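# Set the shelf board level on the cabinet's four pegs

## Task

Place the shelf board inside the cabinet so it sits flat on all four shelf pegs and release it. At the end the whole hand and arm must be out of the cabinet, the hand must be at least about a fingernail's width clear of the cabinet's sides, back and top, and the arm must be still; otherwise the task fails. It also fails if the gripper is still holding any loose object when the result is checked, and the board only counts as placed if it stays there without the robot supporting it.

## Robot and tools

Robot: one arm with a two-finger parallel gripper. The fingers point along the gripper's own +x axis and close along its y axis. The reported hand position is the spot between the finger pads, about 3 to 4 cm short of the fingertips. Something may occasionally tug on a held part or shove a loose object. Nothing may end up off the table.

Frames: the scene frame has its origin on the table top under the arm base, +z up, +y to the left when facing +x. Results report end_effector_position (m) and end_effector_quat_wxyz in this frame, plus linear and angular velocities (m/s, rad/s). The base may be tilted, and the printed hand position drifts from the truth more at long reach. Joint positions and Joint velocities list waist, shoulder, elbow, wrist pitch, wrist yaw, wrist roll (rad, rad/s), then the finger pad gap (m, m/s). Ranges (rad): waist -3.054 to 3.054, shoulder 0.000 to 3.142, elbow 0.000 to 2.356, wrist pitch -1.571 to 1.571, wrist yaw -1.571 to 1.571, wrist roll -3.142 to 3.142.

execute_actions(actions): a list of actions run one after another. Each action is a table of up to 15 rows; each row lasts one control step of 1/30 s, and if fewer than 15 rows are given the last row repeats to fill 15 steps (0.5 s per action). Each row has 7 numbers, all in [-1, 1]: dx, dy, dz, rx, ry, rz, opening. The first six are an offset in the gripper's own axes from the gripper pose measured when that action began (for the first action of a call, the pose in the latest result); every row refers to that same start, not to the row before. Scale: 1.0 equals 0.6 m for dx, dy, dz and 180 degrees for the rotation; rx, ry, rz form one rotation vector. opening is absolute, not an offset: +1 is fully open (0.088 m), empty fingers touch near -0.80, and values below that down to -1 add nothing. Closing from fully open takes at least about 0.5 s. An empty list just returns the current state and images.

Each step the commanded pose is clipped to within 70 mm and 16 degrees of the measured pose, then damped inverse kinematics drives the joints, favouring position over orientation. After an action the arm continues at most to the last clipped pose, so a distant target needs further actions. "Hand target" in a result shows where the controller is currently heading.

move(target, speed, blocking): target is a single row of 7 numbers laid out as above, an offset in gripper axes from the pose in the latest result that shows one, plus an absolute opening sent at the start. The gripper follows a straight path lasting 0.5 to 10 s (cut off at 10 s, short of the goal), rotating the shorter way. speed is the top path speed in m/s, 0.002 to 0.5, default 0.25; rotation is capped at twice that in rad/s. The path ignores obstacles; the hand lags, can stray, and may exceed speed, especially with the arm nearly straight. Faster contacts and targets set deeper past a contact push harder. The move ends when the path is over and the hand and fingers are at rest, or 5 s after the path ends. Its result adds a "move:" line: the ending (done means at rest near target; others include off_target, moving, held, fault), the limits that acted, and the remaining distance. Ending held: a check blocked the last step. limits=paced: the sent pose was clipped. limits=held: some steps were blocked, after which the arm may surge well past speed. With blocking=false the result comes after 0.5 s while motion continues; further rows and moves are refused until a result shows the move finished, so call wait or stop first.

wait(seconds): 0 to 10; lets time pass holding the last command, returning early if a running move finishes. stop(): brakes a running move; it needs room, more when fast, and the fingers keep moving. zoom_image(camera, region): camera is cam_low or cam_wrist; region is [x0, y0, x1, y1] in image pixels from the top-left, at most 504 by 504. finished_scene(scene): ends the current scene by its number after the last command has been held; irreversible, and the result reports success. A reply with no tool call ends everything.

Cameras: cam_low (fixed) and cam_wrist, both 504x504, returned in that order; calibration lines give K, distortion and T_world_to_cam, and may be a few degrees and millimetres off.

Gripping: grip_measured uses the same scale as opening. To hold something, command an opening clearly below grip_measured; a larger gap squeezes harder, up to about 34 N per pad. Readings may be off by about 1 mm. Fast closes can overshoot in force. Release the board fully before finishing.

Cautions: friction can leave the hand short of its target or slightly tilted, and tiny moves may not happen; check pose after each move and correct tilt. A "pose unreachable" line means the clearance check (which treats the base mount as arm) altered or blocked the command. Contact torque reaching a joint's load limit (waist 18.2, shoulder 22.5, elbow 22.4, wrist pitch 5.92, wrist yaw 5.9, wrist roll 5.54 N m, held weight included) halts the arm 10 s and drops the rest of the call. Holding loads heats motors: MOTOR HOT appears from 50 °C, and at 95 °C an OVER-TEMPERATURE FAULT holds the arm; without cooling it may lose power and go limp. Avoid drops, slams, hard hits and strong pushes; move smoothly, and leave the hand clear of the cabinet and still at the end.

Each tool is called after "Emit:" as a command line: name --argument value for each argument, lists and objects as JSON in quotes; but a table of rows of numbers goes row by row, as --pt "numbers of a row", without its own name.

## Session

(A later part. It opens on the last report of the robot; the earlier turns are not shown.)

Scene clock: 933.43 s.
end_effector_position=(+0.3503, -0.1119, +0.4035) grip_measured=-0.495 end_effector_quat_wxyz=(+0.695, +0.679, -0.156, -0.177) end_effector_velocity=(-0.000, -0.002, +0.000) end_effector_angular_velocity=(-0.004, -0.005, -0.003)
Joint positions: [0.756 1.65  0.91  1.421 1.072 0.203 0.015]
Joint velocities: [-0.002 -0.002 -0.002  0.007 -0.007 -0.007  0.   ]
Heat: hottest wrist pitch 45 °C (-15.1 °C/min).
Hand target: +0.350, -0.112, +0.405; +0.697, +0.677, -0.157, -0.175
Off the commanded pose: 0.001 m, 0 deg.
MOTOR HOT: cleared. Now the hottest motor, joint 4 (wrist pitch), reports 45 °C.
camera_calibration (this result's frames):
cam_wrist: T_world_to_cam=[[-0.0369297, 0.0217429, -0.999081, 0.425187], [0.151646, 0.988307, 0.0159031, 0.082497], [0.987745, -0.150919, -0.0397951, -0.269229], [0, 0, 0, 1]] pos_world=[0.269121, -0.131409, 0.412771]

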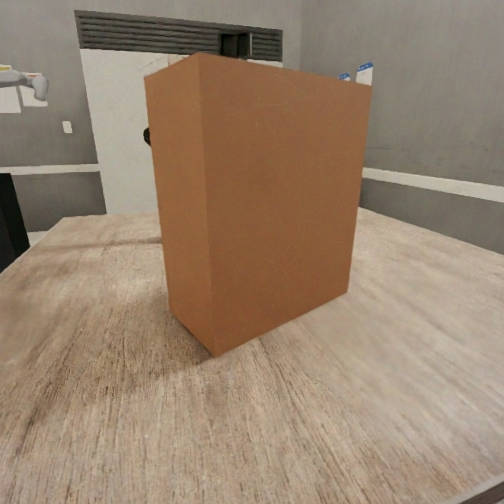

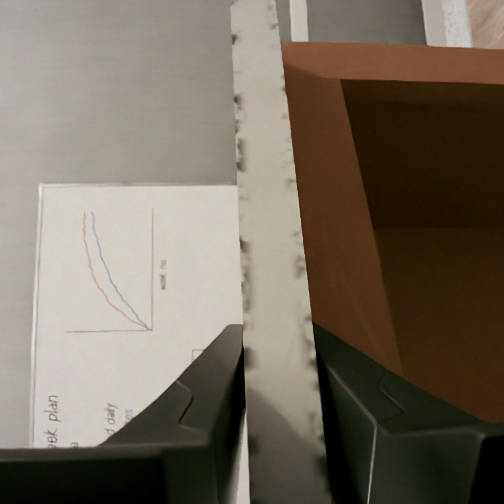

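Emit:
execute_actions --actions '[[[0,-0.002,0,0,0,0,-0.9],[0,-0.004,0,0,0,0.003,-0.9],[0,-0.006,0,0,0,0.005,-0.9],[0,-0.007,0,0,0,0.006,-0.9],[0,-0.007,0,0,0,0.006,-0.9],[0,-0.007,0,0,0,0.006,-0.7],[0,-0.007,0,0,0,0.006,-0.55],[0,-0.007,0,0,0,0.006,-0.45],[0,-0.007,0,0,0,0.006,-0.3],[0,-0.007,0,0,0,0.006,-0.1],[0,-0.007,0,0,0,0.006,0.1],[0,-0.007,0,0,0,0.006,0.3]],[[-0.005,0,0,0,0,0,0.4],[-0.012,0,0,0,0,0,0.4],[-0.02,0,0,0,0,0,0.4],[-0.03,0,0,0,0,0,0.4],[-0.04,0,0,0,0,0,0.4],[-0.05,0,0,0,0,0,0.4],[-0.06,0,0,0,0,0,0.4],[-0.07,0,0,0,0,0,0.4],[-0.08,0,0,0,0,0,0.4],[-0.09,0,0,0,0,0,0.4],[-0.1,0,0,0,0,0,0.4],[-0.105,0,0,0,0,0,0.4],[-0.11,0,0,0,0,0,0.4]]]'

Scene clock: 944.17 s.
end_effector_position=(+0.2971, -0.0846, +0.4063) grip_measured=+0.399 end_effector_quat_wxyz=(+0.695, +0.691, -0.137, -0.145) end_effector_velocity=(-0.061, +0.014, +0.007) end_effector_angular_velocity=(+0.018, -0.002, +0.117)
Joint positions: [0.933 1.597 0.784 1.57  1.179 0.104 0.059]
Joint velocities: [ 0.203 -0.139 -0.115  0.007  0.139 -0.066  0.   ]
Heat: hottest wrist pitch 42 °C (-19.2 °C/min).
Hand target: +0.293, -0.082, +0.402; +0.699, +0.688, -0.129, -0.145
Off the commanded pose: 0.007 m, 5 deg.
joint sent to its limit — the command would take joint 4 (wrist pitch) past its upper limit, so that joint was sent only as far as its limit.
camera_calibration (this result's frames):
cam_wrist: T_world_to_cam=[[-0.0179632, 0.0335606, -0.999275, 0.420829], [0.0766248, 0.996543, 0.0320914, 0.0799805], [0.996898, -0.0759928, -0.0204727, -0.216669], [0, 0, 0, 1]] pos_world=[0.217427, -0.110293, 0.413521]

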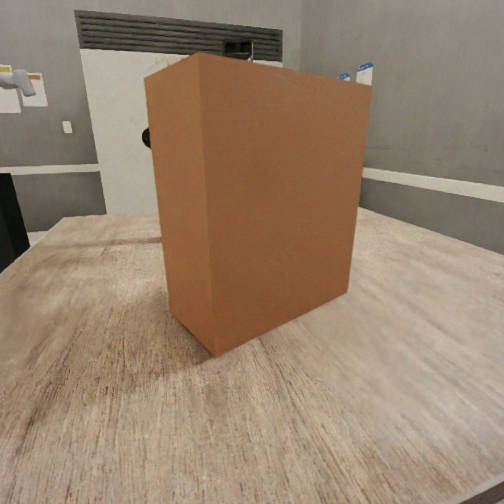

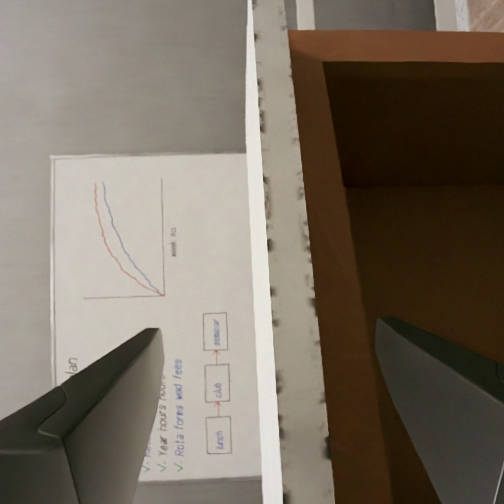

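Emit:
move --target '[-0.1192, 0.1287, 0.1803, -0.4938, 0.2053, 0.1357, 1.0]' --speed 0.35

Scene clock: 968.50 s.
end_effector_position=(+0.1899, -0.1570, +0.4841) grip_measured=+1.000 end_effector_quat_wxyz=(+0.987, -0.010, +0.080, +0.140) end_effector_velocity=(-0.003, +0.000, -0.003) end_effector_angular_velocity=(-0.025, +0.007, +0.029)
Joint positions: [ 1.262  1.304  1.749 -1.214  1.104 -0.075  0.088]
Joint velocities: [ 0.002  0.002  0.017 -0.051 -0.022  0.007  0.   ]
Heat: hottest wrist pitch 37 °C (-16.1 °C/min).
Hand target: +0.190, -0.155, +0.486; +0.986, -0.010, +0.080, +0.143
Off the commanded pose: 0.001 m, 0 deg.
move: done
camera_calibration (this result's frames):
cam_wrist: T_world_to_cam=[[0.253238, -0.966915, -0.0307422, -0.178331], [-0.458859, -0.0920792, -0.883725, 0.531959], [0.851657, 0.237899, -0.466996, 0.179292], [0, 0, 0, 1]] pos_world=[0.136559, -0.166102, 0.548352]

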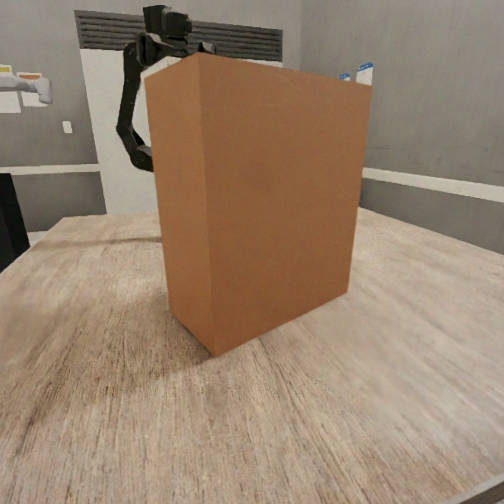

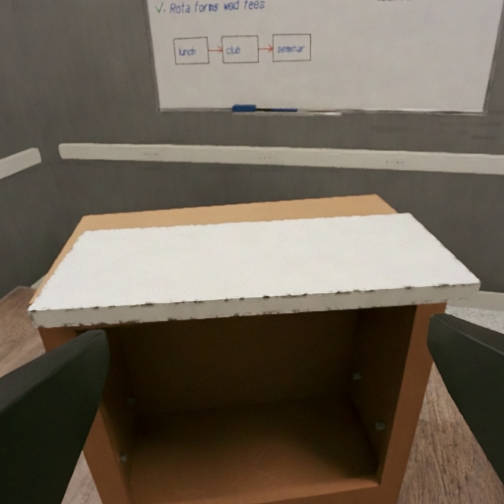

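Emit:
zoom_image --camera "cam_wrist" --region '[0, 180, 252, 348]'

Emit:
zoom_image --camera "cam_wrist" --region '[252, 170, 504, 338]'

Region (0, 180, 252, 348) of cam_wrist's 504x504 image, scaled by 2.000, with more detail than that image has.

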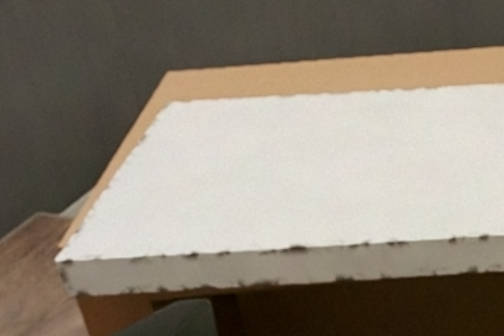

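Region (252, 170, 504, 338) of cam_wrist's 504x504 image, scaled by 2.000, with more detail than that image has.

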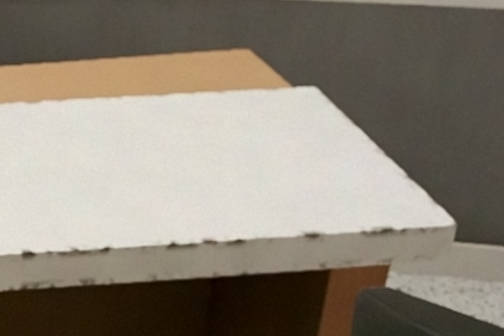

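Emit:
move --target '[0.1528, -0.0062, -0.117, 0.497, -0.031, 0.0496, 0.3]' --speed 0.35

Scene clock: 1085.20 s.
end_effector_position=(+0.2682, -0.1421, +0.4032) grip_measured=+0.300 end_effector_quat_wxyz=(+0.700, +0.697, +0.108, +0.113) end_effector_velocity=(-0.001, +0.001, -0.002) end_effector_angular_velocity=(-0.011, -0.001, +0.008)
Joint positions: [ 0.708  0.974  1.069 -0.349  0.512  0.937  0.054]
Joint velocities: [-0.002 -0.002 -0.002 -0.007 -0.007 -0.007 -0.   ]
Heat: hottest wrist pitch 35 °C (+0.0 °C/min).
Hand target: +0.268, -0.140, +0.400; +0.699, +0.698, +0.110, +0.113
Off the commanded pose: 0.005 m, 1 deg.
move: done
camera_calibration (this result's frames):
cam_wrist: T_world_to_cam=[[-0.0211831, 0.0213757, -0.999547, 0.418424], [-0.594737, 0.803368, 0.0297844, 0.293124], [0.803641, 0.595099, -0.00430485, -0.0516466], [0, 0, 0, 1]] pos_world=[0.224701, -0.213696, 0.409282]

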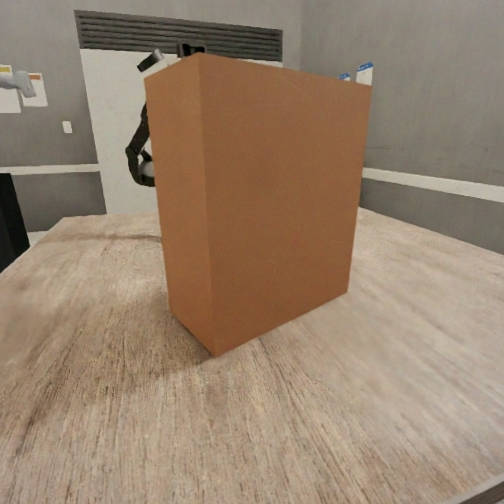

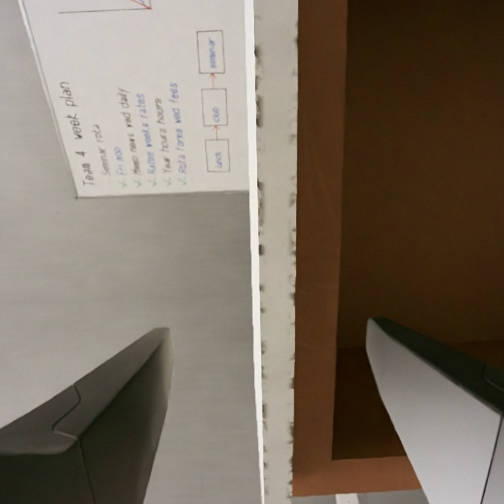

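Emit:
move --target '[0.145, -0.007, 0.007, 0, 0.002, 0, 0.3]' --speed 0.1

Scene clock: 1097.90 s.
end_effector_position=(+0.3517, -0.1167, +0.3960) grip_measured=+0.300 end_effector_quat_wxyz=(+0.700, +0.696, +0.114, +0.114) end_effector_velocity=(-0.002, +0.006, -0.004) end_effector_angular_velocity=(-0.031, -0.002, +0.031)
Joint positions: [ 0.513  1.237  1.115 -0.122  0.319  0.89   0.054]
Joint velocities: [-0.002 -0.002 -0.007 -0.022 -0.022 -0.022 -0.   ]
Heat: hottest wrist pitch 35 °C (+0.0 °C/min).
Hand target: +0.353, -0.120, +0.399; +0.700, +0.697, +0.110, +0.115
Off the commanded pose: 0.004 m, 0 deg.
move: done
camera_calibration (this result's frames):
cam_wrist: T_world_to_cam=[[-0.0281891, 0.0191695, -0.999419, 0.414558], [-0.602545, 0.797432, 0.0322904, 0.323712], [0.797587, 0.603105, -0.0109284, -0.128198], [0, 0, 0, 1]] pos_world=[0.308987, -0.188768, 0.402464]

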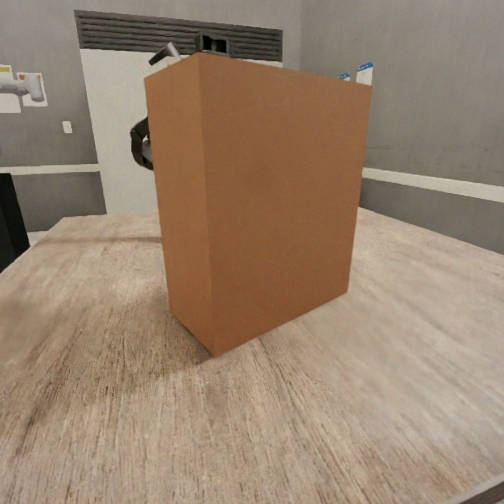

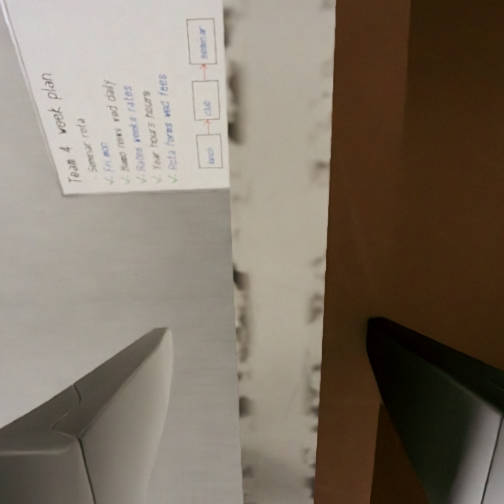

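Emit:
execute_actions --actions '[[[0,0.002,0,0,0,0,0.15],[0,0.003,0,0,0,0,0.0],[0,0.004,0,0,0,0,-0.15],[0,0.004,0,0,0,0,-0.28],[0,0.004,0,0,0,0,-0.36],[0,0.004,0,0,0,0,-0.42],[0,0.004,0,0,0,0,-0.46],[0,0.004,0,0,0,0,-0.5],[0,0.004,0,0,0,0,-0.55],[0,0.004,0,0,0,0,-0.6],[0,0.004,0,0,0,0,-0.68],[0,0.004,0,0,0,0,-0.76],[0,0.004,0,0,0,0,-0.84],[0,0.004,0,0,0,0,-0.92],[0,0.004,0,0,0,0,-1.0]]]'

Emit:
move --target '[-0.225, 0.03, 0, 0, 0.014, 0.01, -1.0]' --speed 0.18

Scene clock: 1110.33 s.
end_effector_position=(+0.3508, -0.1150, +0.3974) grip_measured=-0.493 end_effector_quat_wxyz=(+0.699, +0.696, +0.115, +0.116) end_effector_velocity=(-0.002, -0.001, -0.001) end_effector_angular_velocity=(-0.007, -0.004, +0.005)
Joint positions: [ 0.52   1.238  1.116 -0.125  0.319  0.893  0.015]
Joint velocities: [-0.002 -0.007 -0.002 -0.007 -0.007 -0.007 -0.   ]
Heat: hottest wrist pitch 35 °C (+0.0 °C/min).
Hand target: +0.352, -0.117, +0.398; +0.700, +0.696, +0.114, +0.114
Off the commanded pose: 0.002 m, 0 deg.
camera_calibration (this result's frames):
cam_wrist: T_world_to_cam=[[-0.0261263, 0.0208527, -0.999441, 0.415421], [-0.606964, 0.794067, 0.0324343, 0.322858], [0.7943, 0.607472, -0.00808916, -0.128008], [0, 0, 0, 1]] pos_world=[0.308493, -0.187273, 0.403682]

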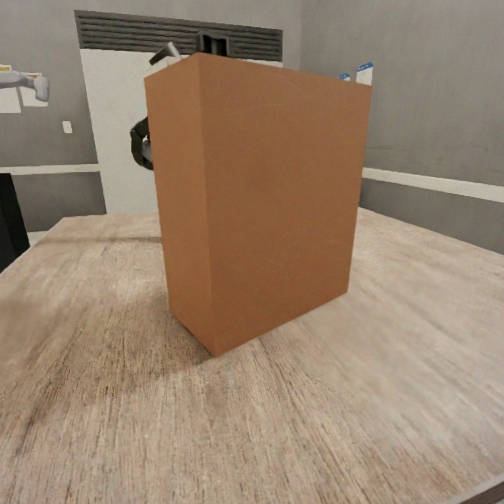

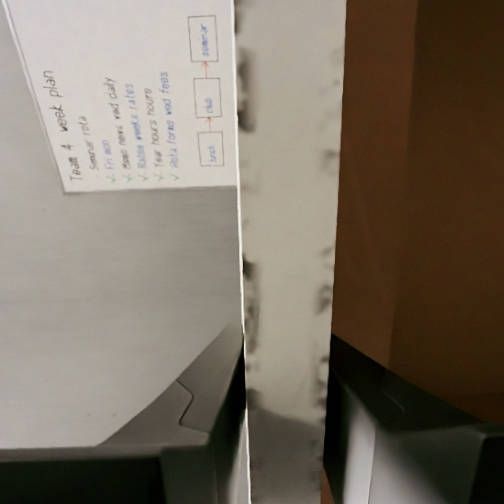

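Scene clock: 1111.57 s.
end_effector_position=(+0.2249, -0.1537, +0.4093) grip_measured=-0.495 end_effector_quat_wxyz=(+0.702, +0.688, +0.128, +0.134) end_effector_velocity=(+0.000, -0.002, -0.007) end_effector_angular_velocity=(-0.017, +0.029, -0.020)
Joint positions: [ 0.854  0.892  1.144 -0.572  0.603  0.993  0.015]
Joint velocities: [ 0.002 -0.002 -0.002 -0.022  0.037  0.007 -0.   ]
Heat: hottest wrist pitch 35 °C (+0.0 °C/min).
Hand target: +0.222, -0.158, +0.416; +0.694, +0.695, +0.119, +0.143
Off the commanded pose: 0.008 m, 2 deg.
move: done
camera_calibration (this result's frames):
cam_wrist: T_world_to_cam=[[-0.0186218, 0.00578605, -0.99981, 0.420973], [-0.641741, 0.766747, 0.0163899, 0.286974], [0.766696, 0.641924, -0.010565, 0.00814097], [0, 0, 0, 1]] pos_world=[0.185761, -0.227698, 0.416275]

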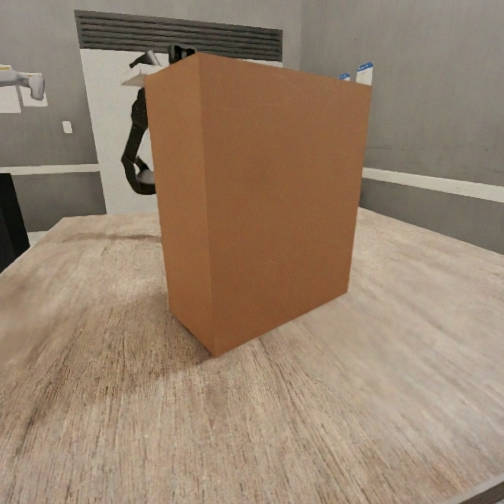

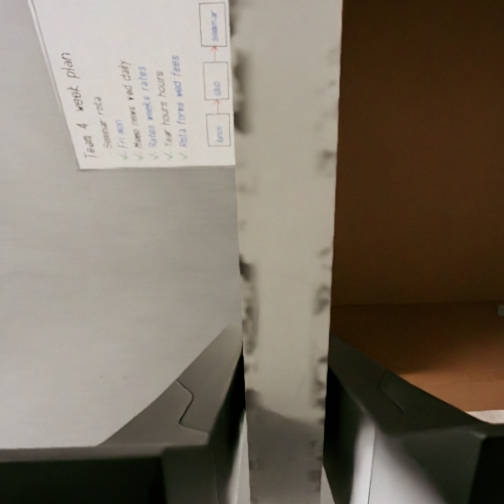

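Emit:
move --target '[-0.0013, -0.2435, 0.0058, -0.2222, -0.0029, 0.008, -1.0]' --speed 0.2

Scene clock: 1126.13 s.
end_effector_position=(+0.2284, -0.1617, +0.2573) grip_measured=-0.495 end_effector_quat_wxyz=(+0.893, +0.411, +0.076, +0.166) end_effector_velocity=(-0.002, +0.004, -0.002) end_effector_angular_velocity=(+0.003, +0.000, +0.028)
Joint positions: [-0.063  0.507  0.635 -0.398 -0.273  0.043  0.015]
Joint velocities: [-0.017 -0.002 -0.002 -0.022 -0.037 -0.007 -0.   ]
Heat: hottest wrist pitch 37 °C (+2.0 °C/min).
Hand target: +0.226, -0.162, +0.263; +0.894, +0.408, +0.062, +0.175
Off the commanded pose: 0.006 m, 2 deg.
move: done
camera_calibration (this result's frames):
cam_wrist: T_world_to_cam=[[0.206617, -0.590913, -0.779828, 0.0645184], [-0.563026, 0.580034, -0.588695, 0.405317], [0.800194, 0.560698, -0.212855, 0.0402777], [0, 0, 0, 1]] pos_world=[0.182644, -0.219556, 0.297494]

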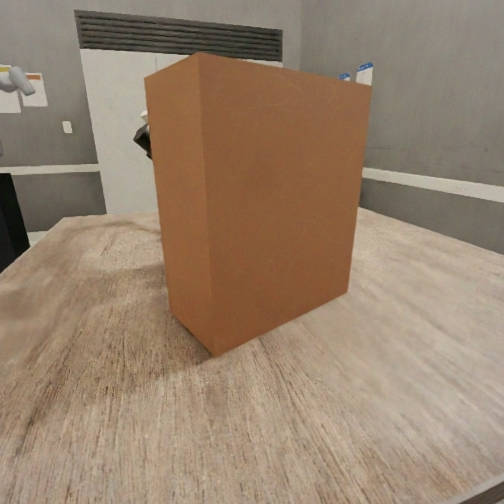

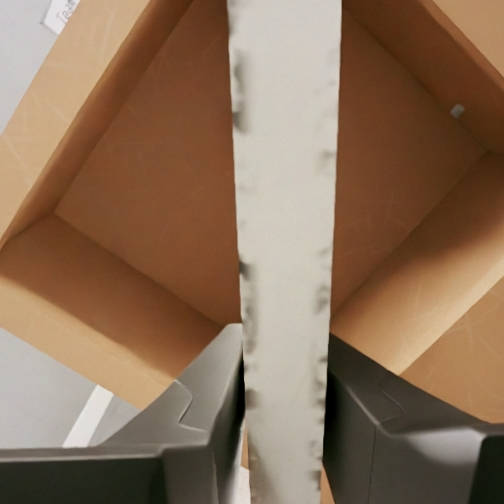

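Emit:
move --target '[0.11, 0.0077, 0.0065, 0, -0.0054, 0.0063, -1.0]' --speed 0.07

Scene clock: 1142.10 s.
end_effector_position=(+0.2912, -0.1389, +0.2570) grip_measured=-0.495 end_effector_quat_wxyz=(+0.893, +0.412, +0.074, +0.164) end_effector_velocity=(+0.000, -0.001, +0.000) end_effector_angular_velocity=(-0.008, -0.005, -0.009)
Joint positions: [ 0.051  0.798  0.605 -0.067 -0.161  0.076  0.015]
Joint velocities: [ 0.002 -0.002 -0.002  0.007  0.007 -0.007 -0.   ]
Heat: hottest wrist pitch 38 °C (+4.0 °C/min).
Hand target: +0.290, -0.138, +0.263; +0.892, +0.413, +0.064, +0.171
Off the commanded pose: 0.007 m, 1 deg.
move: done
camera_calibration (this result's frames):
cam_wrist: T_world_to_cam=[[0.20421, -0.590262, -0.780954, 0.0659518], [-0.559865, 0.583995, -0.587794, 0.426715], [0.803025, 0.557262, -0.211209, -0.024593], [0, 0, 0, 1]] pos_world=[0.245183, -0.196566, 0.297132]

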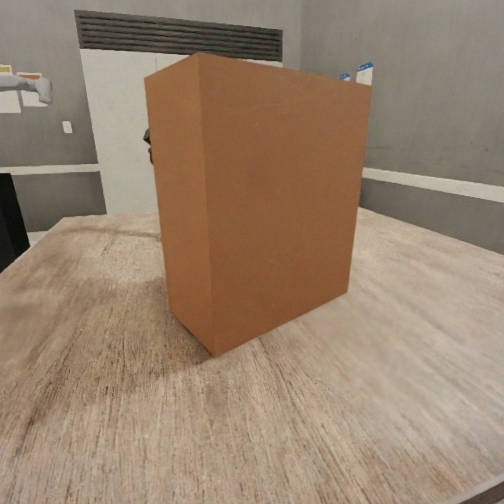

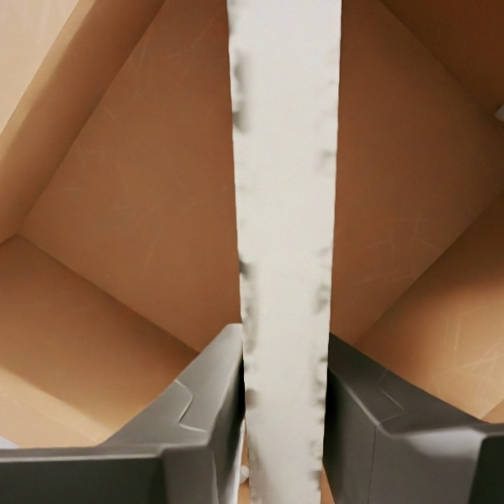

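Emit:
execute_actions --actions '[]'

Scene clock: 1157.13 s.
end_effector_position=(+0.2913, -0.1387, +0.2568) grip_measured=-0.495 end_effector_quat_wxyz=(+0.893, +0.412, +0.075, +0.164) end_effector_velocity=(-0.000, -0.002, +0.003) end_effector_angular_velocity=(+0.010, -0.009, -0.005)
Joint positions: [ 0.051  0.798  0.605 -0.067 -0.16   0.076  0.015]
Joint velocities: [-0.002 -0.002  0.002  0.007 -0.007  0.007 -0.   ]
Heat: hottest wrist pitch 40 °C (+5.0 °C/min).
Hand target: +0.290, -0.138, +0.263; +0.892, +0.413, +0.064, +0.171
Off the commanded pose: 0.007 m, 1 deg.
camera_calibration (this result's frames):
cam_wrist: T_world_to_cam=[[0.203643, -0.590062, -0.781253, 0.0661211], [-0.560565, 0.583955, -0.587165, 0.426548], [0.802681, 0.557515, -0.21185, -0.0244779], [0, 0, 0, 1]] pos_world=[0.245291, -0.196423, 0.296926]

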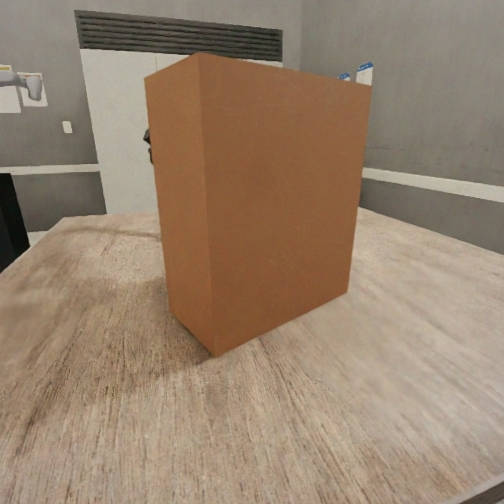

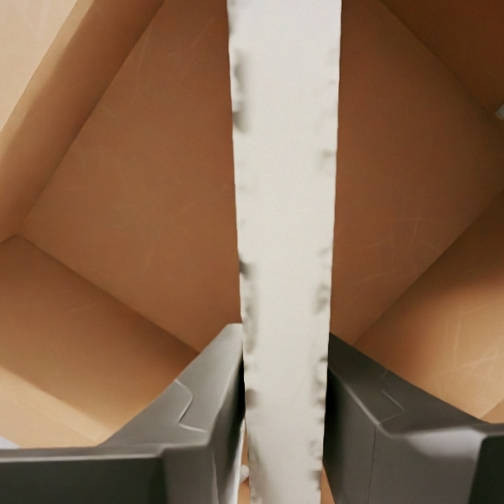

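Emit:
move --target '[0.12, 0.0077, 0.0065, 0, -0.0054, 0.0063, -1.0]' --speed 0.07

Scene clock: 1160.27 s.
end_effector_position=(+0.3568, -0.1077, +0.2477) grip_measured=-0.495 end_effector_quat_wxyz=(+0.892, +0.412, +0.084, +0.165) end_effector_velocity=(+0.001, -0.003, +0.004) end_effector_angular_velocity=(-0.004, -0.011, -0.002)
Joint positions: [ 0.095  1.148  0.647  0.224 -0.114  0.089  0.015]
Joint velocities: [-0.002 -0.002  0.012 -0.007 -0.007 -0.007 -0.   ]
Heat: hottest wrist pitch 40 °C (+5.1 °C/min).
Hand target: +0.358, -0.113, +0.262; +0.892, +0.414, +0.063, +0.169
Off the commanded pose: 0.016 m, 2 deg.
move: off_target
camera_calibration (this result's frames):
cam_wrist: T_world_to_cam=[[0.197126, -0.589654, -0.78323, 0.0667988], [-0.57573, 0.577011, -0.579304, 0.442506], [0.793521, 0.565125, -0.225738, -0.0887832], [0, 0, 0, 1]] pos_world=[0.312048, -0.165769, 0.288623]

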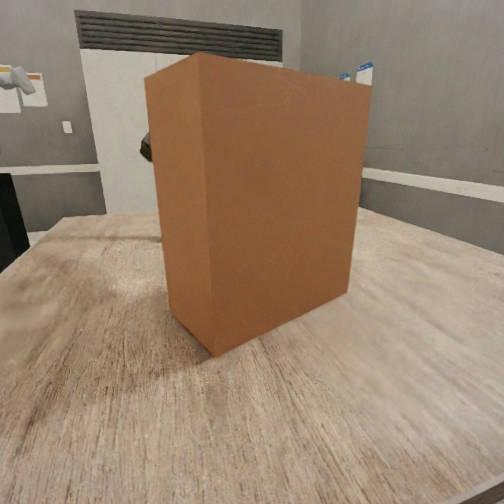

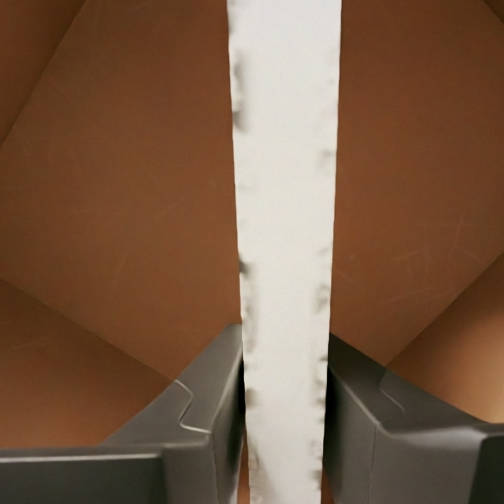

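Emit:
move --target '[0.075, 0.034, 0.037, 0, -0.009, 0.0105, -1.0]' --speed 0.04

Scene clock: 1173.60 s.
end_effector_position=(+0.3985, -0.0900, +0.2612) grip_measured=-0.495 end_effector_quat_wxyz=(+0.891, +0.413, +0.086, +0.169) end_effector_velocity=(-0.000, +0.003, +0.001) end_effector_angular_velocity=(-0.002, -0.010, +0.019)
Joint positions: [ 0.151  1.352  0.773  0.298 -0.067  0.107  0.015]
Joint velocities: [-0.002  0.002  0.002 -0.007 -0.022 -0.007  0.   ]
Heat: hottest wrist pitch 41 °C (+6.0 °C/min).
Hand target: +0.400, -0.095, +0.276; +0.890, +0.416, +0.065, +0.174
Off the commanded pose: 0.017 m, 2 deg.
move: off_target
camera_calibration (this result's frames):
cam_wrist: T_world_to_cam=[[0.202204, -0.58569, -0.784908, 0.078365], [-0.580923, 0.573506, -0.577598, 0.465482], [0.788443, 0.572764, -0.224275, -0.126482], [0, 0, 0, 1]] pos_world=[0.354287, -0.148615, 0.302004]

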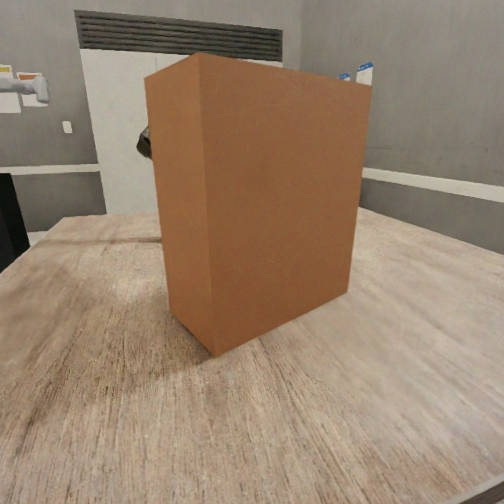

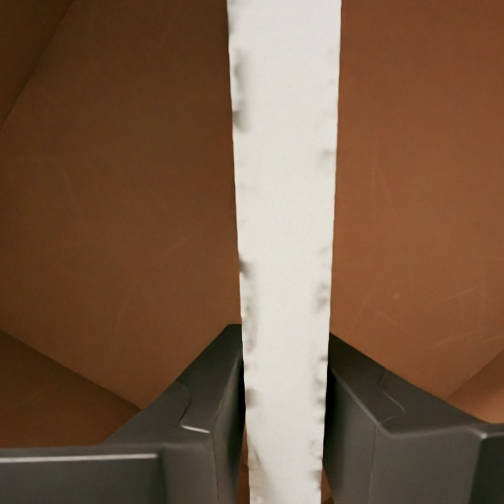

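Emit:
move --target '[0.02, 0.017, 0.0317, 0, -0.009, 0.0105, -1.0]' --speed 0.02

Scene clock: 1179.77 s.
end_effector_position=(+0.4111, -0.0900, +0.2647) grip_measured=-0.495 end_effector_quat_wxyz=(+0.890, +0.414, +0.088, +0.168) end_effector_velocity=(-0.001, +0.002, -0.003) end_effector_angular_velocity=(-0.007, +0.003, +0.012)
Joint positions: [ 0.152  1.402  0.825  0.292 -0.063  0.11   0.015]
Joint velocities: [-0.002  0.002 -0.002 -0.007 -0.007 -0.007  0.   ]
Heat: hottest wrist pitch 41 °C (+5.1 °C/min).
Hand target: +0.412, -0.093, +0.281; +0.889, +0.417, +0.066, +0.178
Off the commanded pose: 0.017 m, 3 deg.
move: off_target
camera_calibration (this result's frames):
cam_wrist: T_world_to_cam=[[0.1981, -0.585233, -0.786295, 0.0806803], [-0.584299, 0.573573, -0.574115, 0.47525], [0.786988, 0.573163, -0.228327, -0.133971], [0, 0, 0, 1]] pos_world=[0.367139, -0.148587, 0.305697]

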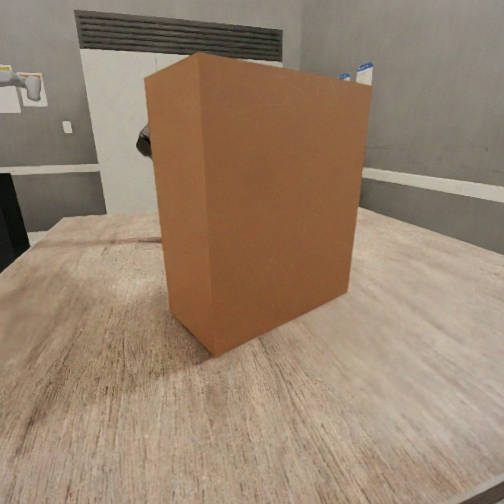

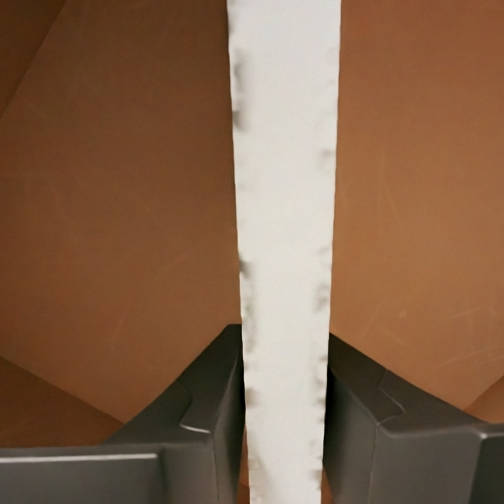

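Emit:
move --target '[0.0, 0.0173, 0.021, 0.111, -0.009, 0.0105, -1.0]' --speed 0.05

Scene clock: 1189.43 s.
end_effector_position=(+0.4114, -0.0895, +0.2653) grip_measured=-0.495 end_effector_quat_wxyz=(+0.805, +0.563, +0.116, +0.148) end_effector_velocity=(-0.002, +0.004, +0.002) end_effector_angular_velocity=(+0.011, -0.008, +0.023)
Joint positions: [ 0.157  1.403  0.826  0.294 -0.053  0.461  0.015]
Joint velocities: [ 0.002 -0.002 -0.002 -0.007 -0.022  0.007 -0.   ]
Heat: hottest wrist pitch 41 °C (+4.0 °C/min).
Hand target: +0.412, -0.093, +0.281; +0.804, +0.566, +0.096, +0.159
Off the commanded pose: 0.016 m, 3 deg.
move: off_target
camera_calibration (this result's frames):
cam_wrist: T_world_to_cam=[[0.0778061, -0.302145, -0.950081, 0.19968], [-0.634341, 0.720182, -0.280981, 0.431429], [0.769128, 0.624537, -0.135628, -0.14698], [0, 0, 0, 1]] pos_world=[0.371183, -0.15858, 0.291001]

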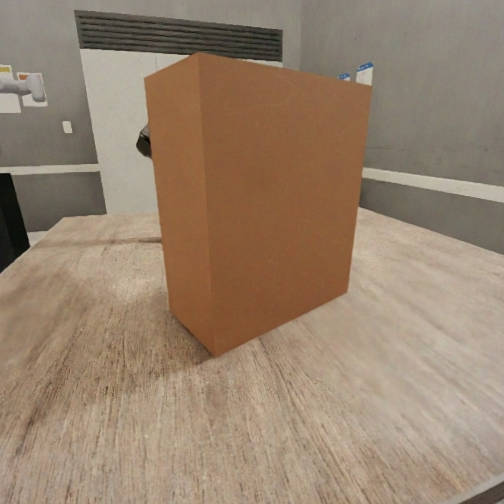

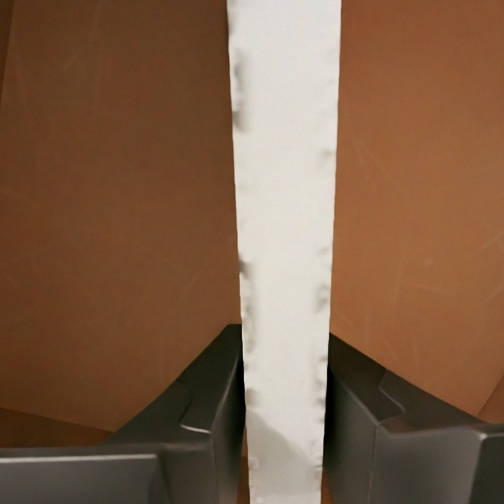

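Emit:
move --target '[0.0, 0.0234, 0.0138, 0.110, -0.0048, 0.013, -1.0]' --speed 0.05

Scene clock: 1201.20 s.
end_effector_position=(+0.4136, -0.0934, +0.2627) grip_measured=-0.495 end_effector_quat_wxyz=(+0.698, +0.694, +0.137, +0.114) end_effector_velocity=(-0.002, +0.004, -0.001) end_effector_angular_velocity=(-0.003, -0.006, +0.023)
Joint positions: [ 0.153  1.407  0.828  0.299 -0.033  0.808  0.015]
Joint velocities: [-0.002 -0.002 -0.007 -0.007 -0.022 -0.007  0.   ]
Heat: hottest wrist pitch 42 °C (+4.1 °C/min).
Hand target: +0.412, -0.092, +0.281; +0.694, +0.696, +0.123, +0.138
Off the commanded pose: 0.019 m, 3 deg.
move: off_target
camera_calibration (this result's frames):
cam_wrist: T_world_to_cam=[[-0.0617312, 0.0120686, -0.99802, 0.295492], [-0.627676, 0.77698, 0.0482198, 0.351002], [0.776023, 0.62941, -0.0403887, -0.174022], [0, 0, 0, 1]] pos_world=[0.373601, -0.166756, 0.270953]

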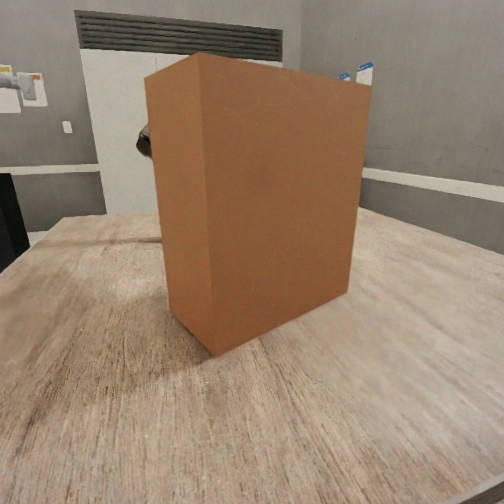

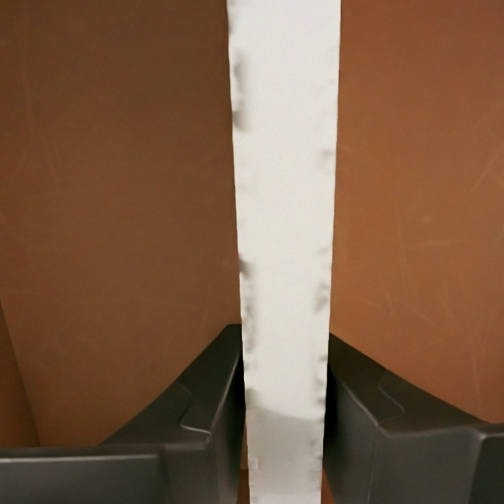

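Emit:
move --target '[0.0, -0.066, 0.0, 0.0, 0.0, 0.016, -1.0]' --speed 0.05

Scene clock: 1207.47 s.
end_effector_position=(+0.4127, -0.0950, +0.2156) grip_measured=-0.495 end_effector_quat_wxyz=(+0.695, +0.698, +0.128, +0.118) end_effector_velocity=(-0.001, +0.001, -0.001) end_effector_angular_velocity=(-0.016, -0.012, +0.016)
Joint positions: [ 0.025  1.445  0.704  0.478 -0.166  0.782  0.015]
Joint velocities: [-0.007 -0.002 -0.002 -0.007 -0.022 -0.022 -0.   ]
Heat: hottest wrist pitch 42 °C (+3.0 °C/min).
Hand target: +0.412, -0.094, +0.223; +0.695, +0.697, +0.120, +0.131
Off the commanded pose: 0.008 m, 2 deg.
move: done
camera_calibration (this result's frames):
cam_wrist: T_world_to_cam=[[-0.044743, 0.0250724, -0.998684, 0.242774], [-0.623341, 0.780505, 0.0475218, 0.35269], [0.780669, 0.624646, -0.0192935, -0.181091], [0, 0, 0, 1]] pos_world=[0.372081, -0.168246, 0.2222]

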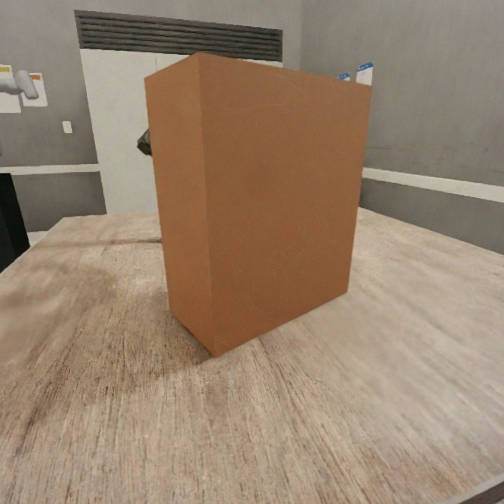

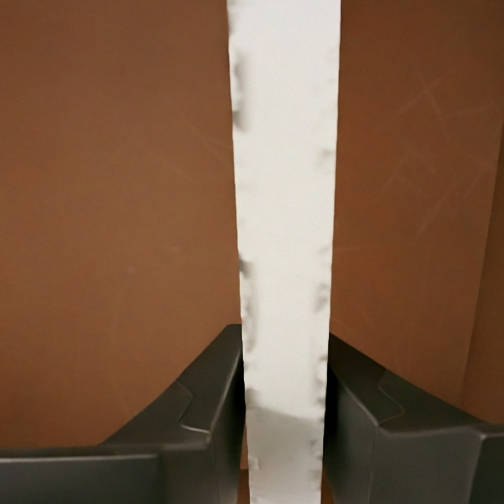

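Emit:
move --target '[0.0, -0.03, 0.0, 0.0, 0.0, 0.009, -1.0]' --speed 0.02

Scene clock: 1211.27 s.
end_effector_position=(+0.4124, -0.0951, +0.1912) grip_measured=-0.495 end_effector_quat_wxyz=(+0.693, +0.700, +0.127, +0.118) end_effector_velocity=(-0.002, +0.002, +0.001) end_effector_angular_velocity=(-0.001, -0.017, +0.012)
Joint positions: [-0.038  1.484  0.655  0.565 -0.227  0.773  0.015]
Joint velocities: [-0.002 -0.002 -0.007  0.007 -0.022 -0.007 -0.   ]
Heat: hottest wrist pitch 42 °C (+3.0 °C/min).
Hand target: +0.412, -0.095, +0.197; +0.693, +0.699, +0.118, +0.128
Off the commanded pose: 0.006 m, 2 deg.
move: done
camera_calibration (this result's frames):
cam_wrist: T_world_to_cam=[[-0.0446408, 0.0321137, -0.998487, 0.219022], [-0.621624, 0.781526, 0.0529276, 0.352048], [0.782043, 0.623046, -0.0149252, -0.182888], [0, 0, 0, 1]] pos_world=[0.371645, -0.16822, 0.197328]

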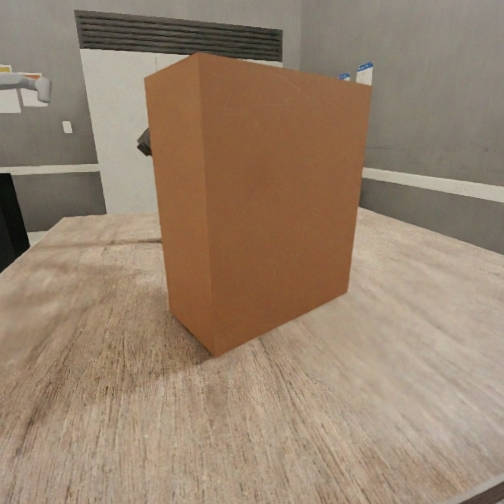

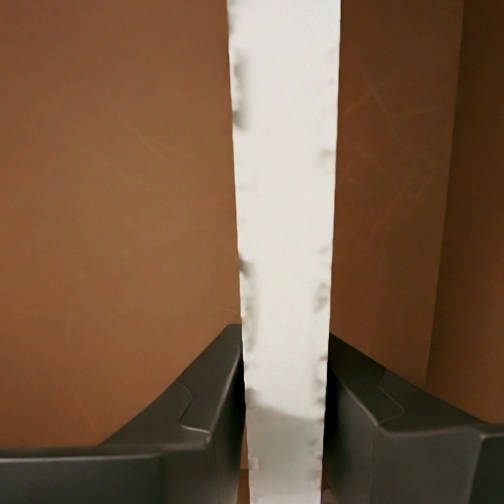

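Emit:
move --target '[0.0, -0.008, 0.0, 0.0, 0.0, 0.008, -1.0]' --speed 0.012

Scene clock: 1215.27 s.
end_effector_position=(+0.4124, -0.0950, +0.1817) grip_measured=-0.495 end_effector_quat_wxyz=(+0.690, +0.703, +0.125, +0.118) end_effector_velocity=(-0.002, +0.003, -0.002) end_effector_angular_velocity=(-0.005, +0.003, +0.012)
Joint positions: [-0.064  1.505  0.637  0.606 -0.254  0.772  0.015]
Joint velocities: [-0.002 -0.002 -0.007 -0.007 -0.007 -0.007 -0.   ]
Heat: hottest wrist pitch 42 °C (+3.0 °C/min).
Hand target: +0.412, -0.095, +0.186; +0.691, +0.702, +0.118, +0.126
Off the commanded pose: 0.005 m, 1 deg.
move: done
camera_calibration (this result's frames):
cam_wrist: T_world_to_cam=[[-0.04238, 0.038812, -0.998347, 0.209253], [-0.620834, 0.781885, 0.0567513, 0.351476], [0.782796, 0.622213, -0.00904056, -0.184498], [0, 0, 0, 1]] pos_world=[0.371501, -0.168138, 0.187292]

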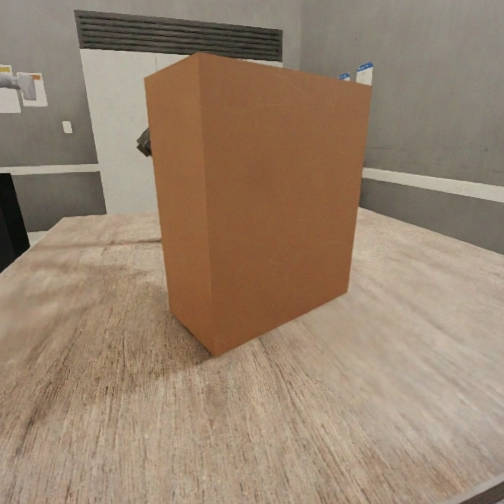

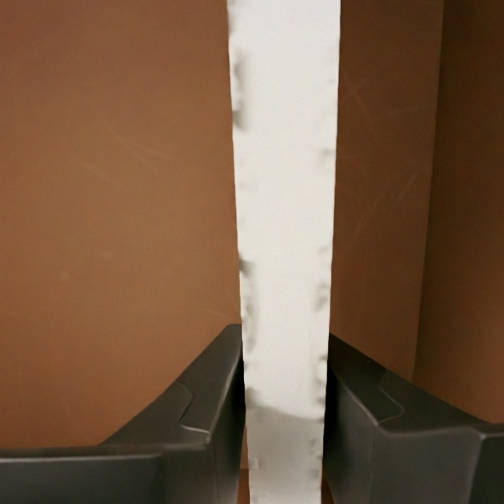

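Emit:
move --target '[0.0, -0.008, 0.0, -0.004, 0.0, 0.006, -1.0]' --speed 0.012

Scene clock: 1223.43 s.
end_effector_position=(+0.4124, -0.0949, +0.1728) grip_measured=-0.495 end_effector_quat_wxyz=(+0.693, +0.700, +0.125, +0.118) end_effector_velocity=(-0.001, -0.000, -0.003) end_effector_angular_velocity=(+0.005, +0.014, -0.002)
Joint positions: [-0.086  1.524  0.623  0.639 -0.274  0.76   0.015]
Joint velocities: [-0.002 -0.002 -0.002 -0.007  0.007  0.007 -0.   ]
Heat: hottest wrist pitch 42 °C (+2.0 °C/min).
Hand target: +0.412, -0.095, +0.177; +0.694, +0.699, +0.118, +0.126
Off the commanded pose: 0.004 m, 1 deg.
move: done
camera_calibration (this result's frames):
cam_wrist: T_world_to_cam=[[-0.0404419, 0.0326579, -0.998648, 0.199002], [-0.619921, 0.783024, 0.0507113, 0.35264], [0.783621, 0.621134, -0.0114217, -0.184678], [0, 0, 0, 1]] pos_world=[0.371374, -0.167915, 0.178741]

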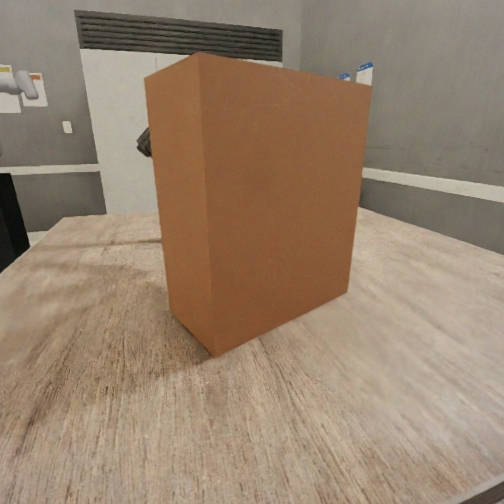

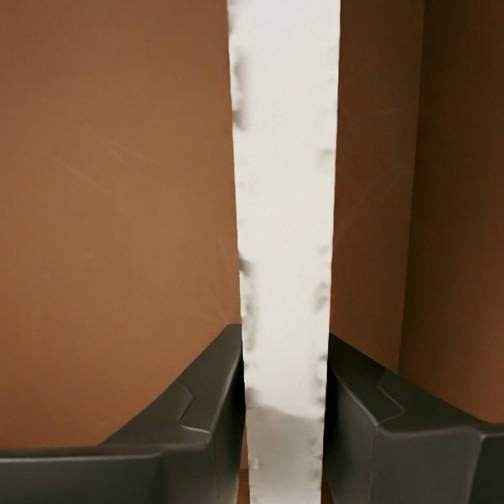

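Emit:
move --target '[0.0, -0.008, 0.0, -0.002, 0.0, 0.005, -1.0]' --speed 0.012

Scene clock: 1230.10 s.
end_effector_position=(+0.4124, -0.0944, +0.1691) grip_measured=-0.495 end_effector_quat_wxyz=(+0.696, +0.697, +0.120, +0.124) end_effector_velocity=(-0.001, +0.002, -0.002) end_effector_angular_velocity=(+0.009, +0.008, +0.012)
Joint positions: [-0.1    1.539  0.614  0.671 -0.299  0.747  0.015]
Joint velocities: [-0.002  0.002 -0.002 -0.007 -0.007  0.007 -0.   ]
Heat: hottest wrist pitch 42 °C (+2.0 °C/min).
Hand target: +0.412, -0.095, +0.168; +0.694, +0.699, +0.119, +0.124
Off the commanded pose: 0.001 m, 0 deg.
move: done
camera_calibration (this result's frames):
cam_wrist: T_world_to_cam=[[-0.0241823, 0.0266214, -0.999353, 0.188105], [-0.62178, 0.782369, 0.0358871, 0.355692], [0.782818, 0.622246, -0.00236686, -0.186133], [0, 0, 0, 1]] pos_world=[0.371419, -0.167469, 0.174778]

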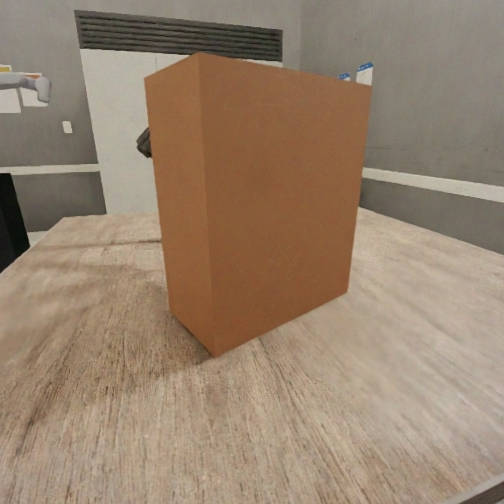

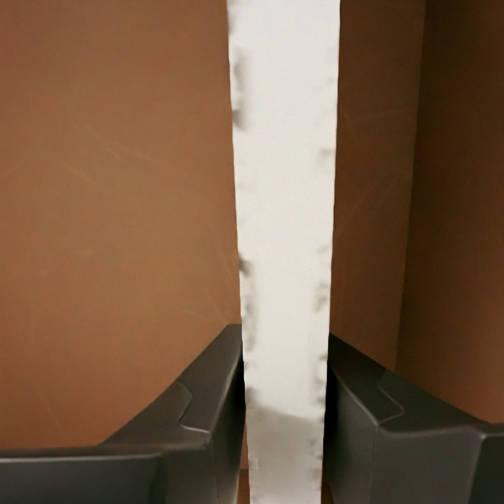

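Emit:
execute_actions --actions '[[[0,0,0,0,0,0,-0.6],[0,0,0,0,0,0,-0.5],[0,0,0,0,0,0,-0.47],[0,0,0,0,0,0,-0.44],[0,0,0,0,0,0,-0.41],[0,0,0,0,0,0,-0.38],[0,0,0,0,0,0,-0.35],[0,0,0,0,0,0,-0.3],[0,0,0,0,0,0,-0.25],[0,0,0,0,0,0,-0.2],[0,0,0,0,0,0,-0.15],[0,0,0,0,0,0,-0.1],[0,0,0,0,0,0,-0.05],[0,0,0,0,0,0,0.0],[0,0,0,0,0,0,0.05]],[[0,0,0,0,0,0,0.05]]]'

Scene clock: 1237.73 s.
end_effector_position=(+0.4125, -0.0947, +0.1684) grip_measured=+0.050 end_effector_quat_wxyz=(+0.696, +0.697, +0.120, +0.123) end_effector_velocity=(-0.002, +0.003, +0.001) end_effector_angular_velocity=(-0.001, -0.011, +0.018)
Joint positions: [-0.101  1.54   0.613  0.671 -0.297  0.746  0.041]
Joint velocities: [-0.002 -0.002 -0.002 -0.007 -0.022 -0.007  0.   ]
Heat: hottest wrist pitch 42 °C (+1.0 °C/min).
Hand target: +0.412, -0.095, +0.168; +0.696, +0.697, +0.120, +0.123
Off the commanded pose: 0.000 m, 0 deg.
camera_calibration (this result's frames):
cam_wrist: T_world_to_cam=[[-0.025755, 0.024879, -0.999359, 0.18794], [-0.62048, 0.783419, 0.0354939, 0.355621], [0.7838, 0.620996, -0.00473998, -0.186088], [0, 0, 0, 1]] pos_world=[0.371352, -0.167717, 0.174315]

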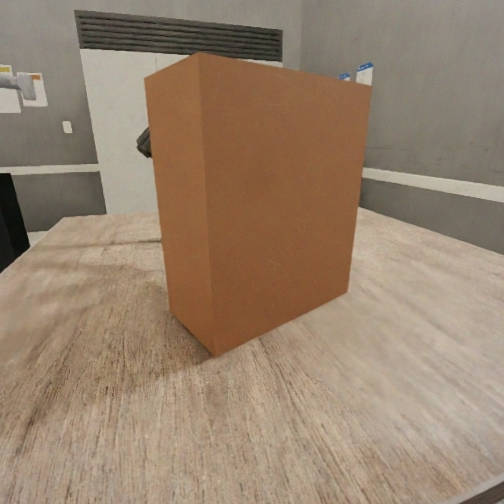

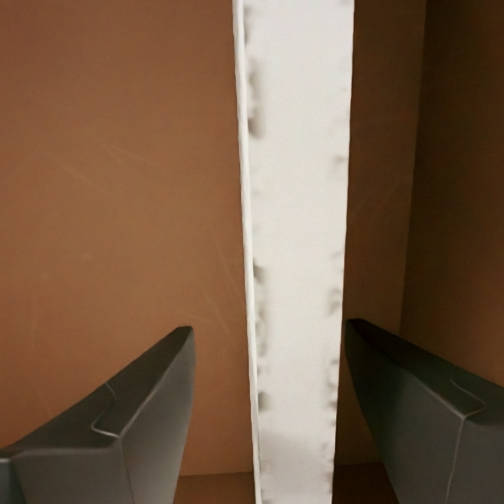

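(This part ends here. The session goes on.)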